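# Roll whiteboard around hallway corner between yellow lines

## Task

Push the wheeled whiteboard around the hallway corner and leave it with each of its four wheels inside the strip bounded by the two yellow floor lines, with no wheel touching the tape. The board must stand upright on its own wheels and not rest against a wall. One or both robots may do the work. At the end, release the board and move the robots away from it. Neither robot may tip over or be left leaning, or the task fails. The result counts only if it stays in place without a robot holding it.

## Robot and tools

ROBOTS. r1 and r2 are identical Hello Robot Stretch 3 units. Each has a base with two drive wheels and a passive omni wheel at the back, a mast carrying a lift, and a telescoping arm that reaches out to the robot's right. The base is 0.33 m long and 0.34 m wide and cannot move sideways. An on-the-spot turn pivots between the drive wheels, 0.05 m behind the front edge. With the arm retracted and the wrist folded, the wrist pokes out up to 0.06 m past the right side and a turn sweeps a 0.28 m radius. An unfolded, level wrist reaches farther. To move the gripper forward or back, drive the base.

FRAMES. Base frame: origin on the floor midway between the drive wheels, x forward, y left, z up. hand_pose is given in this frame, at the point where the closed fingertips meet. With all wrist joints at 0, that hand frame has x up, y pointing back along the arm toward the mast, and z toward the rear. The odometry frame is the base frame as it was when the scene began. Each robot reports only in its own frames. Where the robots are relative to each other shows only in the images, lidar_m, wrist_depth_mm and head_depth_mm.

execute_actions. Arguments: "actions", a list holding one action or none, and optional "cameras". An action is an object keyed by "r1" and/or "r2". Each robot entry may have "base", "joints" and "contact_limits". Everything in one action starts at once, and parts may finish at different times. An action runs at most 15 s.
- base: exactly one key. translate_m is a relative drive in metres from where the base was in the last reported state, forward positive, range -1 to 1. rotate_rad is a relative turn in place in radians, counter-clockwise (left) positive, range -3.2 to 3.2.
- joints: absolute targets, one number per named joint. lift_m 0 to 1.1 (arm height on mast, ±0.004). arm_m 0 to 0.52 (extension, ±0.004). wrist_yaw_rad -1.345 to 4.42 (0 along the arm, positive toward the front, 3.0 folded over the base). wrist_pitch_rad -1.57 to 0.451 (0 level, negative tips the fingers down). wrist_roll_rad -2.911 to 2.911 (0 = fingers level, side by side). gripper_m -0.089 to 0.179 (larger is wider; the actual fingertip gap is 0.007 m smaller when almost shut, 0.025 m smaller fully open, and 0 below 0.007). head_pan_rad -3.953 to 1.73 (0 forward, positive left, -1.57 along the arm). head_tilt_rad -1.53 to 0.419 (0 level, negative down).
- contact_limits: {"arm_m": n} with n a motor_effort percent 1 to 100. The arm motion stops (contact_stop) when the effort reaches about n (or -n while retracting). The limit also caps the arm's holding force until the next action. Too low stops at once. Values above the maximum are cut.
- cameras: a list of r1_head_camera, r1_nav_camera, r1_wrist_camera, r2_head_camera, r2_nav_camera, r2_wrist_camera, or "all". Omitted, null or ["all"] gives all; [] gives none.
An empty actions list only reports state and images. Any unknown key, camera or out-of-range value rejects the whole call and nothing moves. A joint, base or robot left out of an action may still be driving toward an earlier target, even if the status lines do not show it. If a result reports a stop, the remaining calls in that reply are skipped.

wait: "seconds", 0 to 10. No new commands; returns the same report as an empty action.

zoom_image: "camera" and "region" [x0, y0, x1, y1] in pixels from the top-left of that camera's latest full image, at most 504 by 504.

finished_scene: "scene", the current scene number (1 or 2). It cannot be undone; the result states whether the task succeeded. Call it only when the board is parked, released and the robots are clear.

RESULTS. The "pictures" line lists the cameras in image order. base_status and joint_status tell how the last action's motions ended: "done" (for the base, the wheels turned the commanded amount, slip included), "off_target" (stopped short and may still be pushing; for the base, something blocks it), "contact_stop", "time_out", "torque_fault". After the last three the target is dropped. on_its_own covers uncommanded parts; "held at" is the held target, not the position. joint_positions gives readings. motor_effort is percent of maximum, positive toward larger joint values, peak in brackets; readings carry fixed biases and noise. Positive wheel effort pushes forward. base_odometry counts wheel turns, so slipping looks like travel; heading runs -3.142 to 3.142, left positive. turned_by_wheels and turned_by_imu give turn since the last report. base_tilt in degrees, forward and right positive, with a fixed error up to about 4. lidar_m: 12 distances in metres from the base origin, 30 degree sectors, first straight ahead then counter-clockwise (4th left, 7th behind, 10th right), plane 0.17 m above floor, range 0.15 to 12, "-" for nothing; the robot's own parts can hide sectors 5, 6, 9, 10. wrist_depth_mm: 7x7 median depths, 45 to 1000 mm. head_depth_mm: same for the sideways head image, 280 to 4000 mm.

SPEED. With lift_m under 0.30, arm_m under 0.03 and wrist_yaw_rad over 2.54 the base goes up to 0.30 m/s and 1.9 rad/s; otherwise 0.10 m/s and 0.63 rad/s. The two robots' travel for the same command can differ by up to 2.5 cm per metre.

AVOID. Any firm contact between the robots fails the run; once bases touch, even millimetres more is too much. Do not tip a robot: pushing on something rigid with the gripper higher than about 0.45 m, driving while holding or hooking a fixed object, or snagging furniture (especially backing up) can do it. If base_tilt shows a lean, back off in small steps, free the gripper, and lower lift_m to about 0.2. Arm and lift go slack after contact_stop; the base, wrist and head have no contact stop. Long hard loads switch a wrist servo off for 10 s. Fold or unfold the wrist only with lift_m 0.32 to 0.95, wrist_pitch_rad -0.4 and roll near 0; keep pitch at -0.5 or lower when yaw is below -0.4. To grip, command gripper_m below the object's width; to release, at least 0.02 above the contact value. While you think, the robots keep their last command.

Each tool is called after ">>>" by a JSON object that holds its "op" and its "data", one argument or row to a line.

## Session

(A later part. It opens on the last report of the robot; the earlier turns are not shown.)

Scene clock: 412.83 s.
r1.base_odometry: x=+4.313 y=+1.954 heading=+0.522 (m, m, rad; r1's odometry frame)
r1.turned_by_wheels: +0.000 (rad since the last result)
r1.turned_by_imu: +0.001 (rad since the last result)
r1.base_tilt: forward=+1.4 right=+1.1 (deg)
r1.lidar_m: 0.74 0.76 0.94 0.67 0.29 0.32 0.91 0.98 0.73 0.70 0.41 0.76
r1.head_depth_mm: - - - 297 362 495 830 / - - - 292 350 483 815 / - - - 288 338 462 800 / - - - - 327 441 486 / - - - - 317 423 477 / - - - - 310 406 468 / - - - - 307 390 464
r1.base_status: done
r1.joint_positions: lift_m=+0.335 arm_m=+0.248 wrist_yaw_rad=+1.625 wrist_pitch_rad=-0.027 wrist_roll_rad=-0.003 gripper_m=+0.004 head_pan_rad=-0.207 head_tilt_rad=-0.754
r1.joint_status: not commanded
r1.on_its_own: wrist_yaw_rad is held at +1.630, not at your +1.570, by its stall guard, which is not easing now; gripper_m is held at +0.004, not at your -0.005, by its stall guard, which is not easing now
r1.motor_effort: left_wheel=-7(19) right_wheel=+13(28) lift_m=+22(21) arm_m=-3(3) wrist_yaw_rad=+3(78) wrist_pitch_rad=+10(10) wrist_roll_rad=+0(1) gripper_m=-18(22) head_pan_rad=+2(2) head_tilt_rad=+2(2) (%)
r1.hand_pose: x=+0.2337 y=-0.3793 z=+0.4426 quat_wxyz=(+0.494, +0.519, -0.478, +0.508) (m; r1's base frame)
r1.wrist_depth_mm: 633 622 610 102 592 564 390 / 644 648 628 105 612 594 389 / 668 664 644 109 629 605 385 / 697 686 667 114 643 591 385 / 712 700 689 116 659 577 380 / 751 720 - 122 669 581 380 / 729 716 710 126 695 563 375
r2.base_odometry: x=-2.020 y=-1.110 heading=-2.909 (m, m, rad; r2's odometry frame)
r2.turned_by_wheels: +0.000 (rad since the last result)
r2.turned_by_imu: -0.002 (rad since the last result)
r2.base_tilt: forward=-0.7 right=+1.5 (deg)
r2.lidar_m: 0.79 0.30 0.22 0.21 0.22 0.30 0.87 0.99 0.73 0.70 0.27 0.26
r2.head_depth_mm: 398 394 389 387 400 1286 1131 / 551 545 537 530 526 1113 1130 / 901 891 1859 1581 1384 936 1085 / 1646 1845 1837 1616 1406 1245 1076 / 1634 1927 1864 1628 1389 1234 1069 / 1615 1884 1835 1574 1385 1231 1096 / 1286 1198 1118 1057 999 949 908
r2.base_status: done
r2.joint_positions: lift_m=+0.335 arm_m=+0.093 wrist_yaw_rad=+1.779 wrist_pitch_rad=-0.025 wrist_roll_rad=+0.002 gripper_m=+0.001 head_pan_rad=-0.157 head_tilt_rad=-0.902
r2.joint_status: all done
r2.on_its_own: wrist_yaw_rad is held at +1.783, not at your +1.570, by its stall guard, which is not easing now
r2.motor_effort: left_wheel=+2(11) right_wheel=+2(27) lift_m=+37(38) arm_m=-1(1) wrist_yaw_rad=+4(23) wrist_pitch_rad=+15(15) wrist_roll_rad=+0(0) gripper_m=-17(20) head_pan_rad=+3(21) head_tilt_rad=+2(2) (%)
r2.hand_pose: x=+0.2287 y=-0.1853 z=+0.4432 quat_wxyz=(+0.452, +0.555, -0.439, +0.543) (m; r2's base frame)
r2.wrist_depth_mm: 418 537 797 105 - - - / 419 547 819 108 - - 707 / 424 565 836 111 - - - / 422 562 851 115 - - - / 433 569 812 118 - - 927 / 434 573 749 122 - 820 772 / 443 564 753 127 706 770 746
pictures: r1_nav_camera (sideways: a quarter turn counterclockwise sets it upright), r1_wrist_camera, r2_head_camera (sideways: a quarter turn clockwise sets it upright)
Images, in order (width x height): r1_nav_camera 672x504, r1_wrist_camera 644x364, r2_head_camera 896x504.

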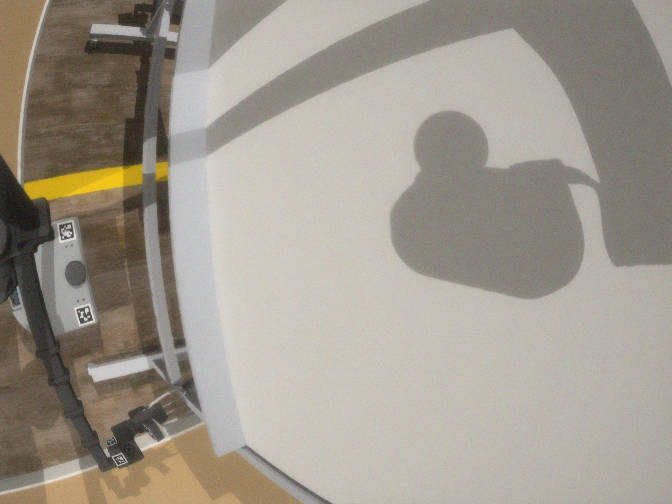

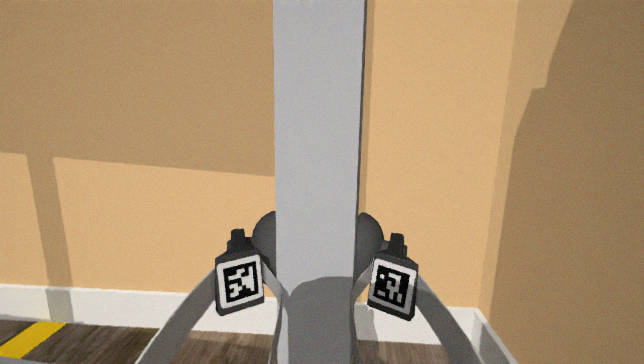

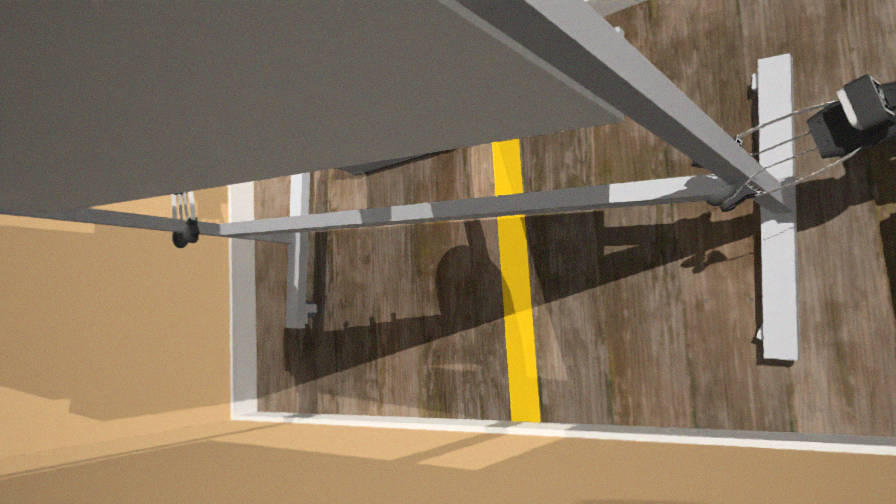

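>>> {"op": "execute_actions", "data": {
  "actions": [
    {"r1": {"joints": {"gripper_m": 0.08}}}
  ],
  "cameras": []
}}

>>> {"op": "execute_actions", "data": {
  "actions": [
    {"r1": {"base": {"translate_m": -0.35}, "joints": {"gripper_m": 0.16, "arm_m": 0.208, "head_pan_rad": 0.6, "head_tilt_rad": -0.9}}, "r2": {"base": {"translate_m": -0.92}}}
  ]
}}

Scene clock: 424.03 s.
r1.base_odometry: x=+4.313 y=+1.954 heading=+0.522 (m, m, rad; r1's odometry frame)
r1.turned_by_wheels: +0.000 (rad since the last result)
r1.turned_by_imu: +0.000 (rad since the last result)
r1.base_tilt: forward=+1.4 right=+1.0 (deg)
r1.lidar_m: 0.73 0.76 0.93 0.67 0.29 0.32 0.91 0.99 0.73 0.70 0.41 0.76
r1.head_depth_mm: - - - 297 362 495 828 / - - - 292 349 483 814 / - - - 288 338 462 799 / - - - - 327 441 485 / - - - - 316 423 477 / - - - - 311 406 468 / - - - - 306 390 464
r1.base_status: not commanded
r1.joint_positions: lift_m=+0.335 arm_m=+0.248 wrist_yaw_rad=+1.630 wrist_pitch_rad=-0.026 wrist_roll_rad=-0.003 gripper_m=+0.080 head_pan_rad=-0.207 head_tilt_rad=-0.754
r1.joint_status: all done
r1.on_its_own: wrist_yaw_rad is held at +1.630, not at your +1.570, by its stall guard, which is not easing now
r1.motor_effort: left_wheel=-2(7) right_wheel=+0(13) lift_m=+22(22) arm_m=-2(2) wrist_yaw_rad=+0(10) wrist_pitch_rad=+10(10) wrist_roll_rad=+1(1) gripper_m=+1(79) head_pan_rad=+3(3) head_tilt_rad=+2(2) (%)
r1.hand_pose: x=+0.2337 y=-0.3781 z=+0.4428 quat_wxyz=(+0.493, +0.520, -0.477, +0.509) (m; r1's base frame)
r1.wrist_depth_mm: 633 621 619 102 584 586 401 / 667 655 627 105 608 599 394 / 667 668 639 109 627 617 392 / 681 679 681 113 634 614 392 / 723 695 698 117 671 600 382 / 743 726 709 121 - 597 383 / 688 698 711 126 685 548 384
r2.base_odometry: x=-2.020 y=-1.110 heading=-2.909 (m, m, rad; r2's odometry frame)
r2.turned_by_wheels: +0.000 (rad since the last result)
r2.turned_by_imu: -0.001 (rad since the last result)
r2.base_tilt: forward=-0.9 right=+1.6 (deg)
r2.lidar_m: 0.79 0.30 0.22 0.21 0.22 0.31 0.87 0.98 0.73 0.70 0.27 0.26
r2.head_depth_mm: 398 394 390 386 401 1279 1134 / 552 546 538 531 525 1110 1132 / 907 885 1828 1582 1369 941 1094 / 1643 1866 1829 1624 1405 1240 1078 / 1634 1928 1856 1604 1401 1233 1069 / 1606 1854 1830 1557 1382 1224 1098 / 1294 1200 1134 1055 994 955 905
r2.base_status: not commanded
r2.joint_positions: lift_m=+0.335 arm_m=+0.093 wrist_yaw_rad=+1.779 wrist_pitch_rad=-0.025 wrist_roll_rad=+0.002 gripper_m=+0.001 head_pan_rad=-0.157 head_tilt_rad=-0.902
r2.joint_status: not commanded
r2.on_its_own: wrist_yaw_rad is held at +1.783, not at your +1.570, by its stall guard, which is not easing now
r2.motor_effort: left_wheel=+1(2) right_wheel=+3(2) lift_m=+37(38) arm_m=-1(1) wrist_yaw_rad=+4(3) wrist_pitch_rad=+15(15) wrist_roll_rad=+0(0) gripper_m=-16(16) head_pan_rad=+3(4) head_tilt_rad=+2(2) (%)
r2.hand_pose: x=+0.2287 y=-0.1853 z=+0.4432 quat_wxyz=(+0.452, +0.555, -0.439, +0.543) (m; r2's base frame)
r2.wrist_depth_mm: 418 538 814 105 - - - / 418 545 819 108 - - 690 / 420 550 838 111 - - - / 429 562 844 115 - - - / 433 574 793 117 - - 975 / 436 569 756 122 - 832 778 / 439 562 758 127 694 769 737
pictures: none
No camera images: the call's "cameras" was empty. Leave "cameras" out to get every camera's image.

Scene clock: 434.20 s.
r1.base_odometry: x=+4.009 y=+1.779 heading=+0.522 (m, m, rad; r1's odometry frame)
r1.turned_by_wheels: +0.000 (rad since the last result)
r1.turned_by_imu: -0.003 (rad since the last result)
r1.base_tilt: forward=+1.5 right=+1.0 (deg)
r1.lidar_m: 1.08 0.75 0.23 0.23 0.24 0.32 0.92 0.99 0.73 0.70 0.73 1.00
r1.head_depth_mm: 922 1047 1221 1452 1387 1221 1089 / 973 1119 1323 1526 1381 1224 1087 / 1032 1200 1429 1571 1382 1219 1089 / 1098 1280 1552 1602 1380 1219 1085 / 1178 1392 1708 1566 1359 1214 1069 / 1206 783 1651 1521 1266 598 800 / 650 807 1793 341 386 463 576
r1.base_status: done
r1.joint_positions: lift_m=+0.335 arm_m=+0.208 wrist_yaw_rad=+1.630 wrist_pitch_rad=-0.026 wrist_roll_rad=-0.003 gripper_m=+0.160 head_pan_rad=+0.593 head_tilt_rad=-0.889
r1.joint_status: all done
r1.on_its_own: wrist_yaw_rad is held at +1.630, not at your +1.570, by its stall guard, which is not easing now
r1.motor_effort: left_wheel=-1(8) right_wheel=+1(4) lift_m=+22(22) arm_m=-2(3) wrist_yaw_rad=+0(0) wrist_pitch_rad=+10(9) wrist_roll_rad=+1(1) gripper_m=+0(83) head_pan_rad=+3(30) head_tilt_rad=-6(22) (%)
r1.hand_pose: x=+0.2337 y=-0.3382 z=+0.4428 quat_wxyz=(+0.493, +0.520, -0.477, +0.509) (m; r1's base frame)
r1.wrist_depth_mm: 975 929 921 894 886 686 444 / - 958 972 912 942 683 432 / - - - 943 978 684 432 / - - - - - 670 434 / - - - - - 617 429 / 911 882 951 936 923 - 429 / 678 707 706 731 718 639 402
r2.base_odometry: x=-1.125 y=-0.897 heading=-2.908 (m, m, rad; r2's odometry frame)
r2.turned_by_wheels: +0.000 (rad since the last result)
r2.turned_by_imu: -0.006 (rad since the last result)
r2.base_tilt: forward=-0.8 right=+1.6 (deg)
r2.lidar_m: 0.83 0.31 0.23 0.22 0.23 0.32 0.90 1.84 0.72 0.69 0.27 0.26
r2.head_depth_mm: 398 394 391 387 404 1272 1132 / 549 546 538 532 528 1103 1132 / 896 881 1862 1597 1376 927 1098 / 2491 2299 1822 1619 1413 1244 1075 / 2545 2338 1869 1607 1392 1230 1069 / 2421 2240 1828 1607 1378 1216 1098 / 1392 1283 1193 1118 1053 1001 949
r2.base_status: done
r2.joint_positions: lift_m=+0.335 arm_m=+0.093 wrist_yaw_rad=+1.780 wrist_pitch_rad=-0.025 wrist_roll_rad=+0.002 gripper_m=+0.001 head_pan_rad=-0.157 head_tilt_rad=-0.902
r2.joint_status: not commanded
r2.on_its_own: wrist_yaw_rad is held at +1.783, not at your +1.570, by its stall guard, which is not easing now
r2.motor_effort: left_wheel=+5(6) right_wheel=-13(25) lift_m=+38(37) arm_m=-1(1) wrist_yaw_rad=+3(7) wrist_pitch_rad=+15(15) wrist_roll_rad=+0(0) gripper_m=-18(18) head_pan_rad=+4(3) head_tilt_rad=+2(2) (%)
r2.hand_pose: x=+0.2286 y=-0.1850 z=+0.4432 quat_wxyz=(+0.452, +0.555, -0.438, +0.544) (m; r2's base frame)
r2.wrist_depth_mm: 428 561 837 106 894 - 895 / 429 556 838 109 - - 882 / 433 564 859 113 - - 872 / 441 580 881 116 - - 857 / 435 582 842 119 513 - 852 / 445 583 767 123 119 - 826 / 451 588 746 128 707 767 722
pictures: r1_head_camera (sideways: a quarter turn clockwise sets it upright), r1_nav_camera (sideways: a quarter turn counterclockwise sets it upright), r1_wrist_camera, r2_head_camera (sideways: a quarter turn clockwise sets it upright), r2_nav_camera (sideways: a quarter turn counterclockwise sets it upright), r2_wrist_camera
Images, in order (width x height): r1_head_camera 896x504, r1_nav_camera 672x504, r1_wrist_camera 644x364, r2_head_camera 896x504, r2_nav_camera 672x504, r2_wrist_camera 644x364.

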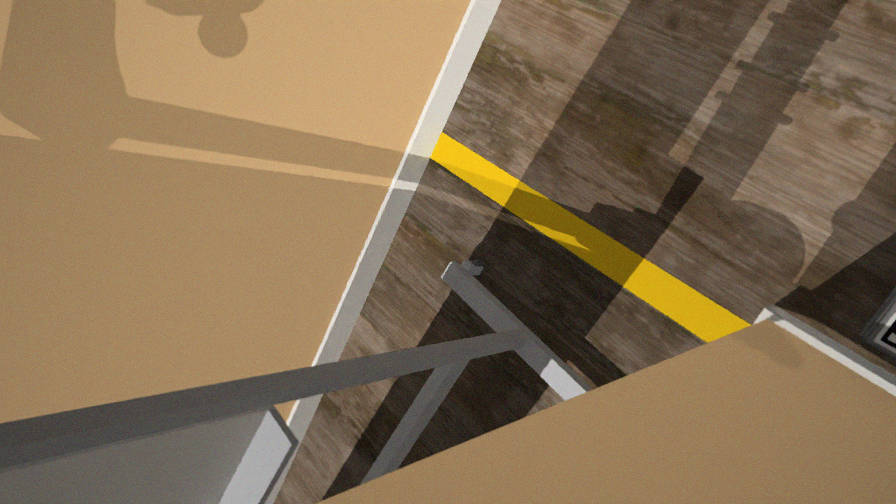

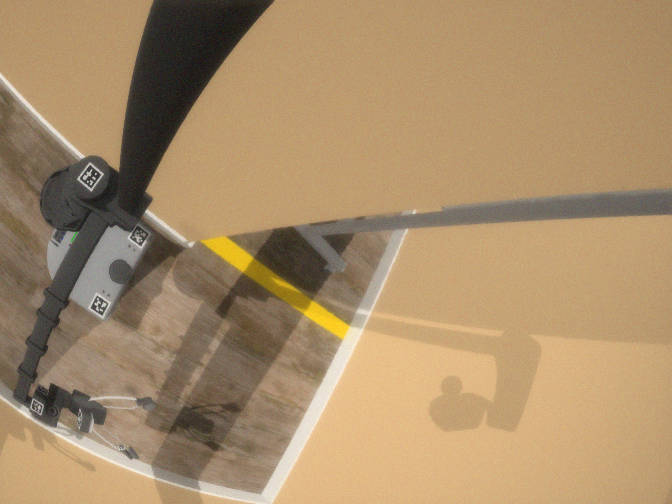

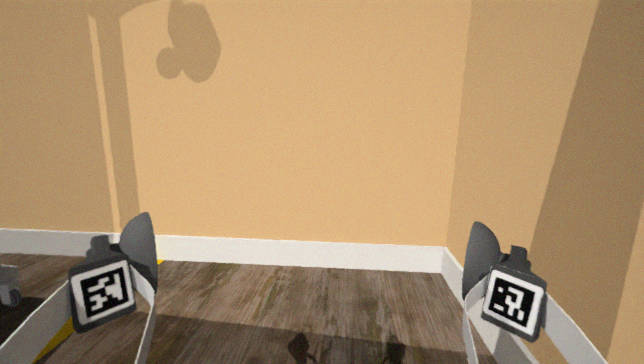

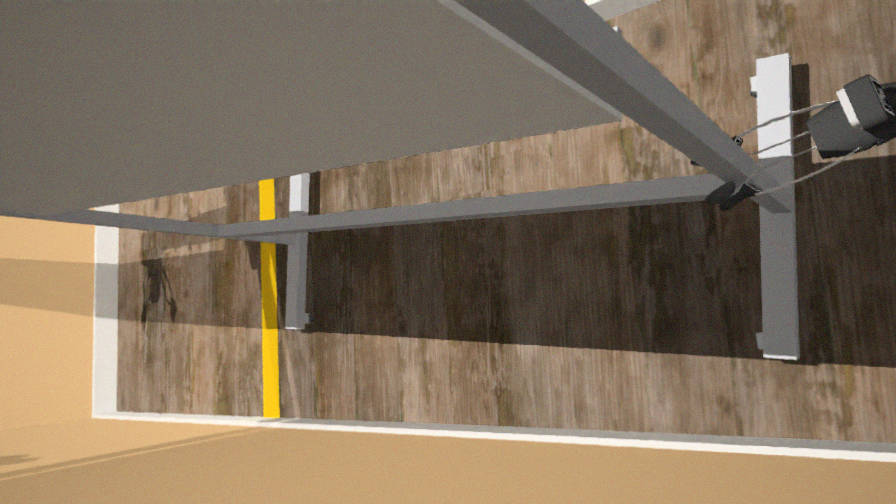

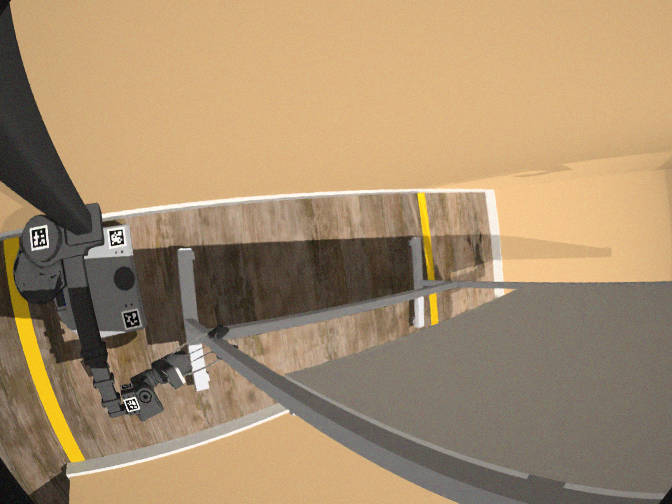

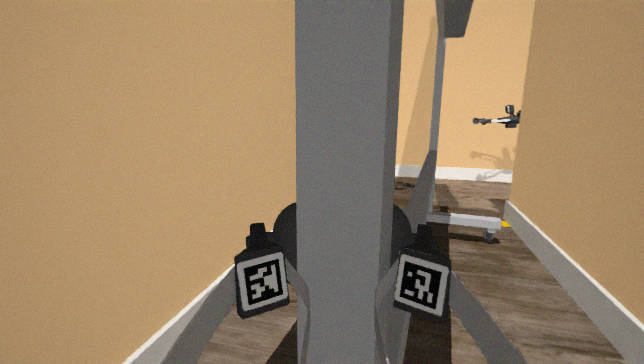

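>>> {"op": "execute_actions", "data": {
  "actions": [
    {"r2": {"joints": {"gripper_m": 0.08}}}
  ],
  "cameras": []
}}

>>> {"op": "execute_actions", "data": {
  "actions": [
    {"r2": {"base": {"translate_m": -0.30}, "joints": {"gripper_m": 0.13}}}
  ],
  "cameras": ["r1_head_camera", "r2_head_camera", "r2_wrist_camera", "r2_nav_camera"]
}}

Scene clock: 438.80 s.
r1.base_odometry: x=+4.009 y=+1.779 heading=+0.522 (m, m, rad; r1's odometry frame)
r1.turned_by_wheels: +0.000 (rad since the last result)
r1.turned_by_imu: +0.000 (rad since the last result)
r1.base_tilt: forward=+1.4 right=+1.0 (deg)
r1.lidar_m: 1.08 0.75 0.23 0.23 0.23 0.32 0.92 0.99 0.73 0.70 0.73 1.01
r1.head_depth_mm: 920 1047 1217 1454 1381 1216 1091 / 970 1117 1310 1533 1379 1217 1088 / 1031 1200 1427 1568 1384 1220 1091 / 1106 1286 1554 1601 1391 1215 1088 / 1168 1389 1709 1561 1353 1209 1068 / 1200 784 1647 1529 1268 599 799 / 650 807 1796 341 386 462 576
r1.base_status: not commanded
r1.joint_positions: lift_m=+0.335 arm_m=+0.208 wrist_yaw_rad=+1.630 wrist_pitch_rad=-0.026 wrist_roll_rad=-0.003 gripper_m=+0.160 head_pan_rad=+0.593 head_tilt_rad=-0.889
r1.joint_status: not commanded
r1.on_its_own: wrist_yaw_rad is held at +1.630, not at your +1.570, by its stall guard, which is not easing now
r1.motor_effort: left_wheel=-1(1) right_wheel=+1(1) lift_m=+22(22) arm_m=-2(2) wrist_yaw_rad=+1(1) wrist_pitch_rad=+9(10) wrist_roll_rad=+1(1) gripper_m=+1(0) head_pan_rad=+2(3) head_tilt_rad=-5(5) (%)
r1.hand_pose: x=+0.2337 y=-0.3382 z=+0.4428 quat_wxyz=(+0.493, +0.520, -0.477, +0.509) (m; r1's base frame)
r1.wrist_depth_mm: 967 932 939 896 905 692 443 / - 991 947 928 914 684 437 / - - - 932 929 664 430 / - - - - - 679 437 / - - - - - 621 427 / 895 901 912 961 948 - 420 / 676 709 715 701 737 614 400
r2.base_odometry: x=-1.125 y=-0.897 heading=-2.908 (m, m, rad; r2's odometry frame)
r2.turned_by_wheels: +0.000 (rad since the last result)
r2.turned_by_imu: -0.002 (rad since the last result)
r2.base_tilt: forward=-0.8 right=+1.7 (deg)
r2.lidar_m: 0.84 0.31 0.23 0.22 0.23 0.32 0.90 1.84 0.72 0.69 0.27 0.26
r2.head_depth_mm: 398 394 392 388 404 1264 1138 / 549 543 538 532 528 1105 1135 / 898 876 1826 1590 1373 918 1102 / 2494 2286 1844 1628 1403 1243 1076 / 2551 2331 1862 1605 1391 1242 1069 / 2437 2226 1833 1600 1387 1220 1099 / 1384 1279 1198 1119 1052 1002 949
r2.base_status: not commanded
r2.joint_positions: lift_m=+0.335 arm_m=+0.093 wrist_yaw_rad=+1.786 wrist_pitch_rad=-0.024 wrist_roll_rad=+0.002 gripper_m=+0.080 head_pan_rad=-0.157 head_tilt_rad=-0.902
r2.joint_status: all done
r2.on_its_own: wrist_yaw_rad is held at +1.783, not at your +1.570, by its stall guard, which is not easing now
r2.motor_effort: left_wheel=+3(6) right_wheel=-3(17) lift_m=+38(38) arm_m=-1(1) wrist_yaw_rad=-2(10) wrist_pitch_rad=+15(15) wrist_roll_rad=+0(0) gripper_m=+1(81) head_pan_rad=+3(4) head_tilt_rad=+2(1) (%)
r2.hand_pose: x=+0.2283 y=-0.1835 z=+0.4433 quat_wxyz=(+0.450, +0.557, -0.437, +0.545) (m; r2's base frame)
r2.wrist_depth_mm: 424 554 811 107 920 - 900 / 428 553 823 110 - - 903 / 431 568 830 113 - - 885 / 437 571 849 117 - - 854 / 439 589 - 121 386 - 834 / 443 557 - 125 139 - 829 / 447 560 718 129 703 743 738
pictures: none
No camera images: the call's "cameras" was empty. Leave "cameras" out to get every camera's image.

Scene clock: 443.03 s.
r1.base_odometry: x=+4.009 y=+1.779 heading=+0.522 (m, m, rad; r1's odometry frame)
r1.turned_by_wheels: +0.000 (rad since the last result)
r1.turned_by_imu: +0.000 (rad since the last result)
r1.base_tilt: forward=+1.5 right=+1.0 (deg)
r1.lidar_m: 1.08 0.75 0.23 0.23 0.24 0.32 0.92 0.99 0.73 0.70 0.73 1.01
r1.head_depth_mm: 922 1052 1224 1459 1388 1217 1090 / 974 1118 1309 1528 1380 1215 1089 / 1029 1196 1422 1572 1379 1215 1087 / 1096 1287 1562 1598 1380 1216 1087 / 1171 1392 1713 1556 1351 1210 1068 / 1206 784 1650 1526 1270 598 800 / 651 807 1802 340 386 463 576
r1.base_status: not commanded
r1.joint_positions: lift_m=+0.335 arm_m=+0.208 wrist_yaw_rad=+1.630 wrist_pitch_rad=-0.026 wrist_roll_rad=-0.003 gripper_m=+0.160 head_pan_rad=+0.593 head_tilt_rad=-0.889
r1.joint_status: not commanded
r1.on_its_own: wrist_yaw_rad is held at +1.630, not at your +1.570, by its stall guard, which is not easing now
r1.motor_effort: left_wheel=-2(1) right_wheel=+2(2) lift_m=+22(22) arm_m=-2(2) wrist_yaw_rad=-1(1) wrist_pitch_rad=+10(10) wrist_roll_rad=+1(1) gripper_m=+0(0) head_pan_rad=+3(3) head_tilt_rad=-5(6) (%)
r1.hand_pose: x=+0.2337 y=-0.3382 z=+0.4428 quat_wxyz=(+0.493, +0.520, -0.477, +0.509) (m; r1's base frame)
r1.wrist_depth_mm: 942 902 918 901 892 695 431 / - 947 962 950 920 689 439 / - - - 978 955 667 435 / - - - - - 675 433 / - - - - - 618 426 / 920 897 934 919 942 - 423 / 672 710 710 710 705 627 399
r2.base_odometry: x=-0.833 y=-0.827 heading=-2.908 (m, m, rad; r2's odometry frame)
r2.turned_by_wheels: +0.000 (rad since the last result)
r2.turned_by_imu: -0.002 (rad since the last result)
r2.base_tilt: forward=-0.7 right=+1.6 (deg)
r2.lidar_m: 0.85 0.32 0.23 0.22 0.23 0.32 0.90 1.81 0.72 0.69 0.72 0.52
r2.head_depth_mm: 1296 1385 1408 1458 1409 1268 1138 / 447 531 1715 1654 1444 1274 1163 / 720 709 696 1548 1400 1260 1117 / 2705 2306 1866 1557 1385 1250 1110 / 2745 2301 1897 1614 1401 1239 1110 / 2637 2217 1860 1583 1376 1223 1102 / 1423 1299 1210 1130 1062 1007 962
r2.base_status: done
r2.joint_positions: lift_m=+0.335 arm_m=+0.093 wrist_yaw_rad=+1.786 wrist_pitch_rad=-0.024 wrist_roll_rad=+0.002 gripper_m=+0.130 head_pan_rad=-0.157 head_tilt_rad=-0.902
r2.joint_status: all done
r2.on_its_own: wrist_yaw_rad is held at +1.783, not at your +1.570, by its stall guard, which is not easing now
r2.motor_effort: left_wheel=+2(4) right_wheel=-1(5) lift_m=+38(38) arm_m=-1(1) wrist_yaw_rad=-2(2) wrist_pitch_rad=+15(15) wrist_roll_rad=+0(0) gripper_m=+0(81) head_pan_rad=+4(3) head_tilt_rad=+2(2) (%)
r2.hand_pose: x=+0.2284 y=-0.1836 z=+0.4433 quat_wxyz=(+0.450, +0.557, -0.437, +0.545) (m; r2's base frame)
r2.wrist_depth_mm: 429 556 826 - - - 913 / 430 560 843 - - - 897 / 432 579 850 - - - 877 / 442 582 867 - 723 - 851 / 442 560 926 - - - 850 / 446 - 897 - 951 - 777 / 429 615 758 748 725 758 706
pictures: r1_head_camera (sideways: a quarter turn clockwise sets it upright), r2_head_camera (sideways: a quarter turn clockwise sets it upright), r2_nav_camera (sideways: a quarter turn counterclockwise sets it upright), r2_wrist_camera
Images, in order (width x height): r1_head_camera 896x504, r2_head_camera 896x504, r2_nav_camera 672x504, r2_wrist_camera 644x364.

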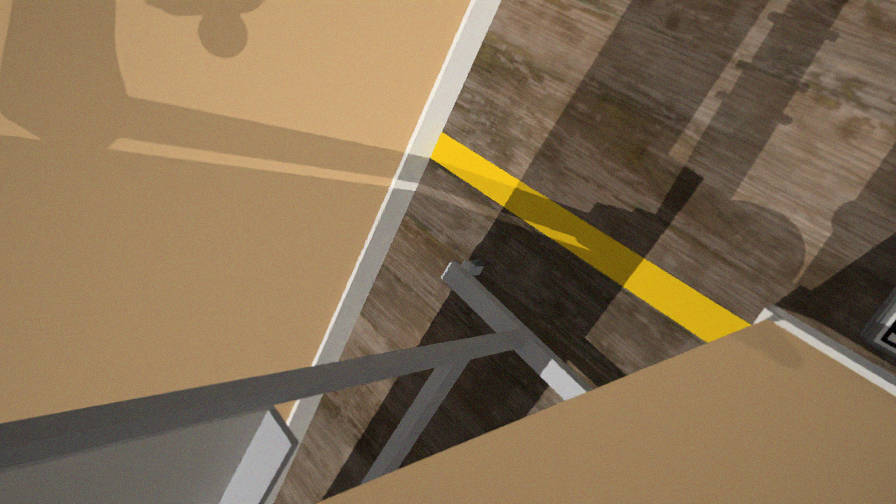

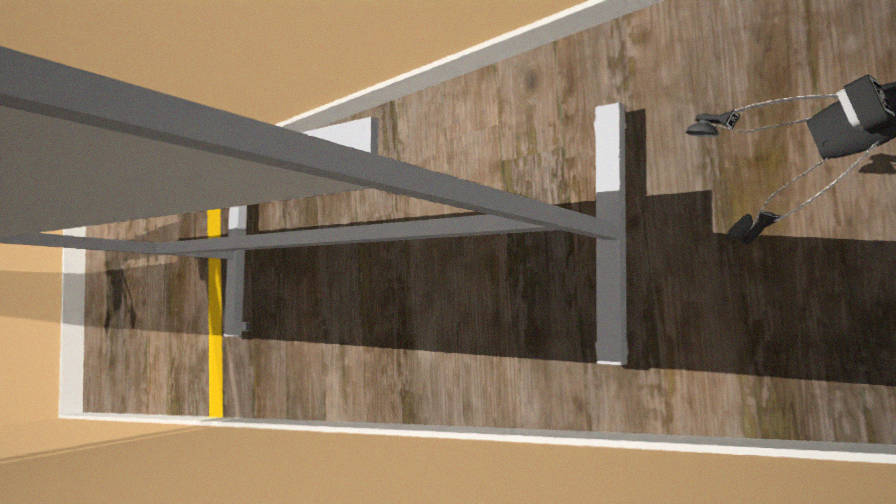

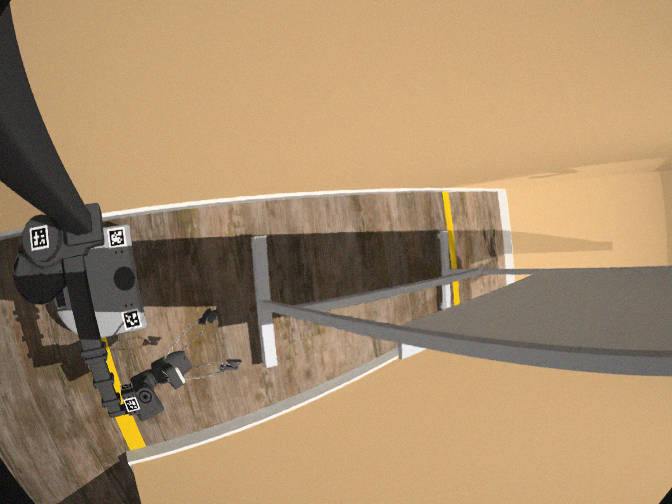

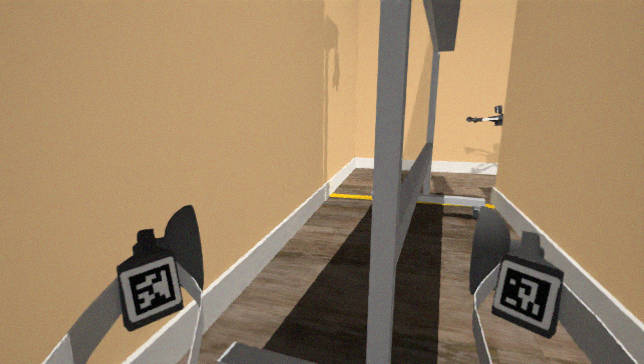

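>>> {"op": "finished_scene", "data": {
  "scene": 2
}}

The scene is finished: the task was done.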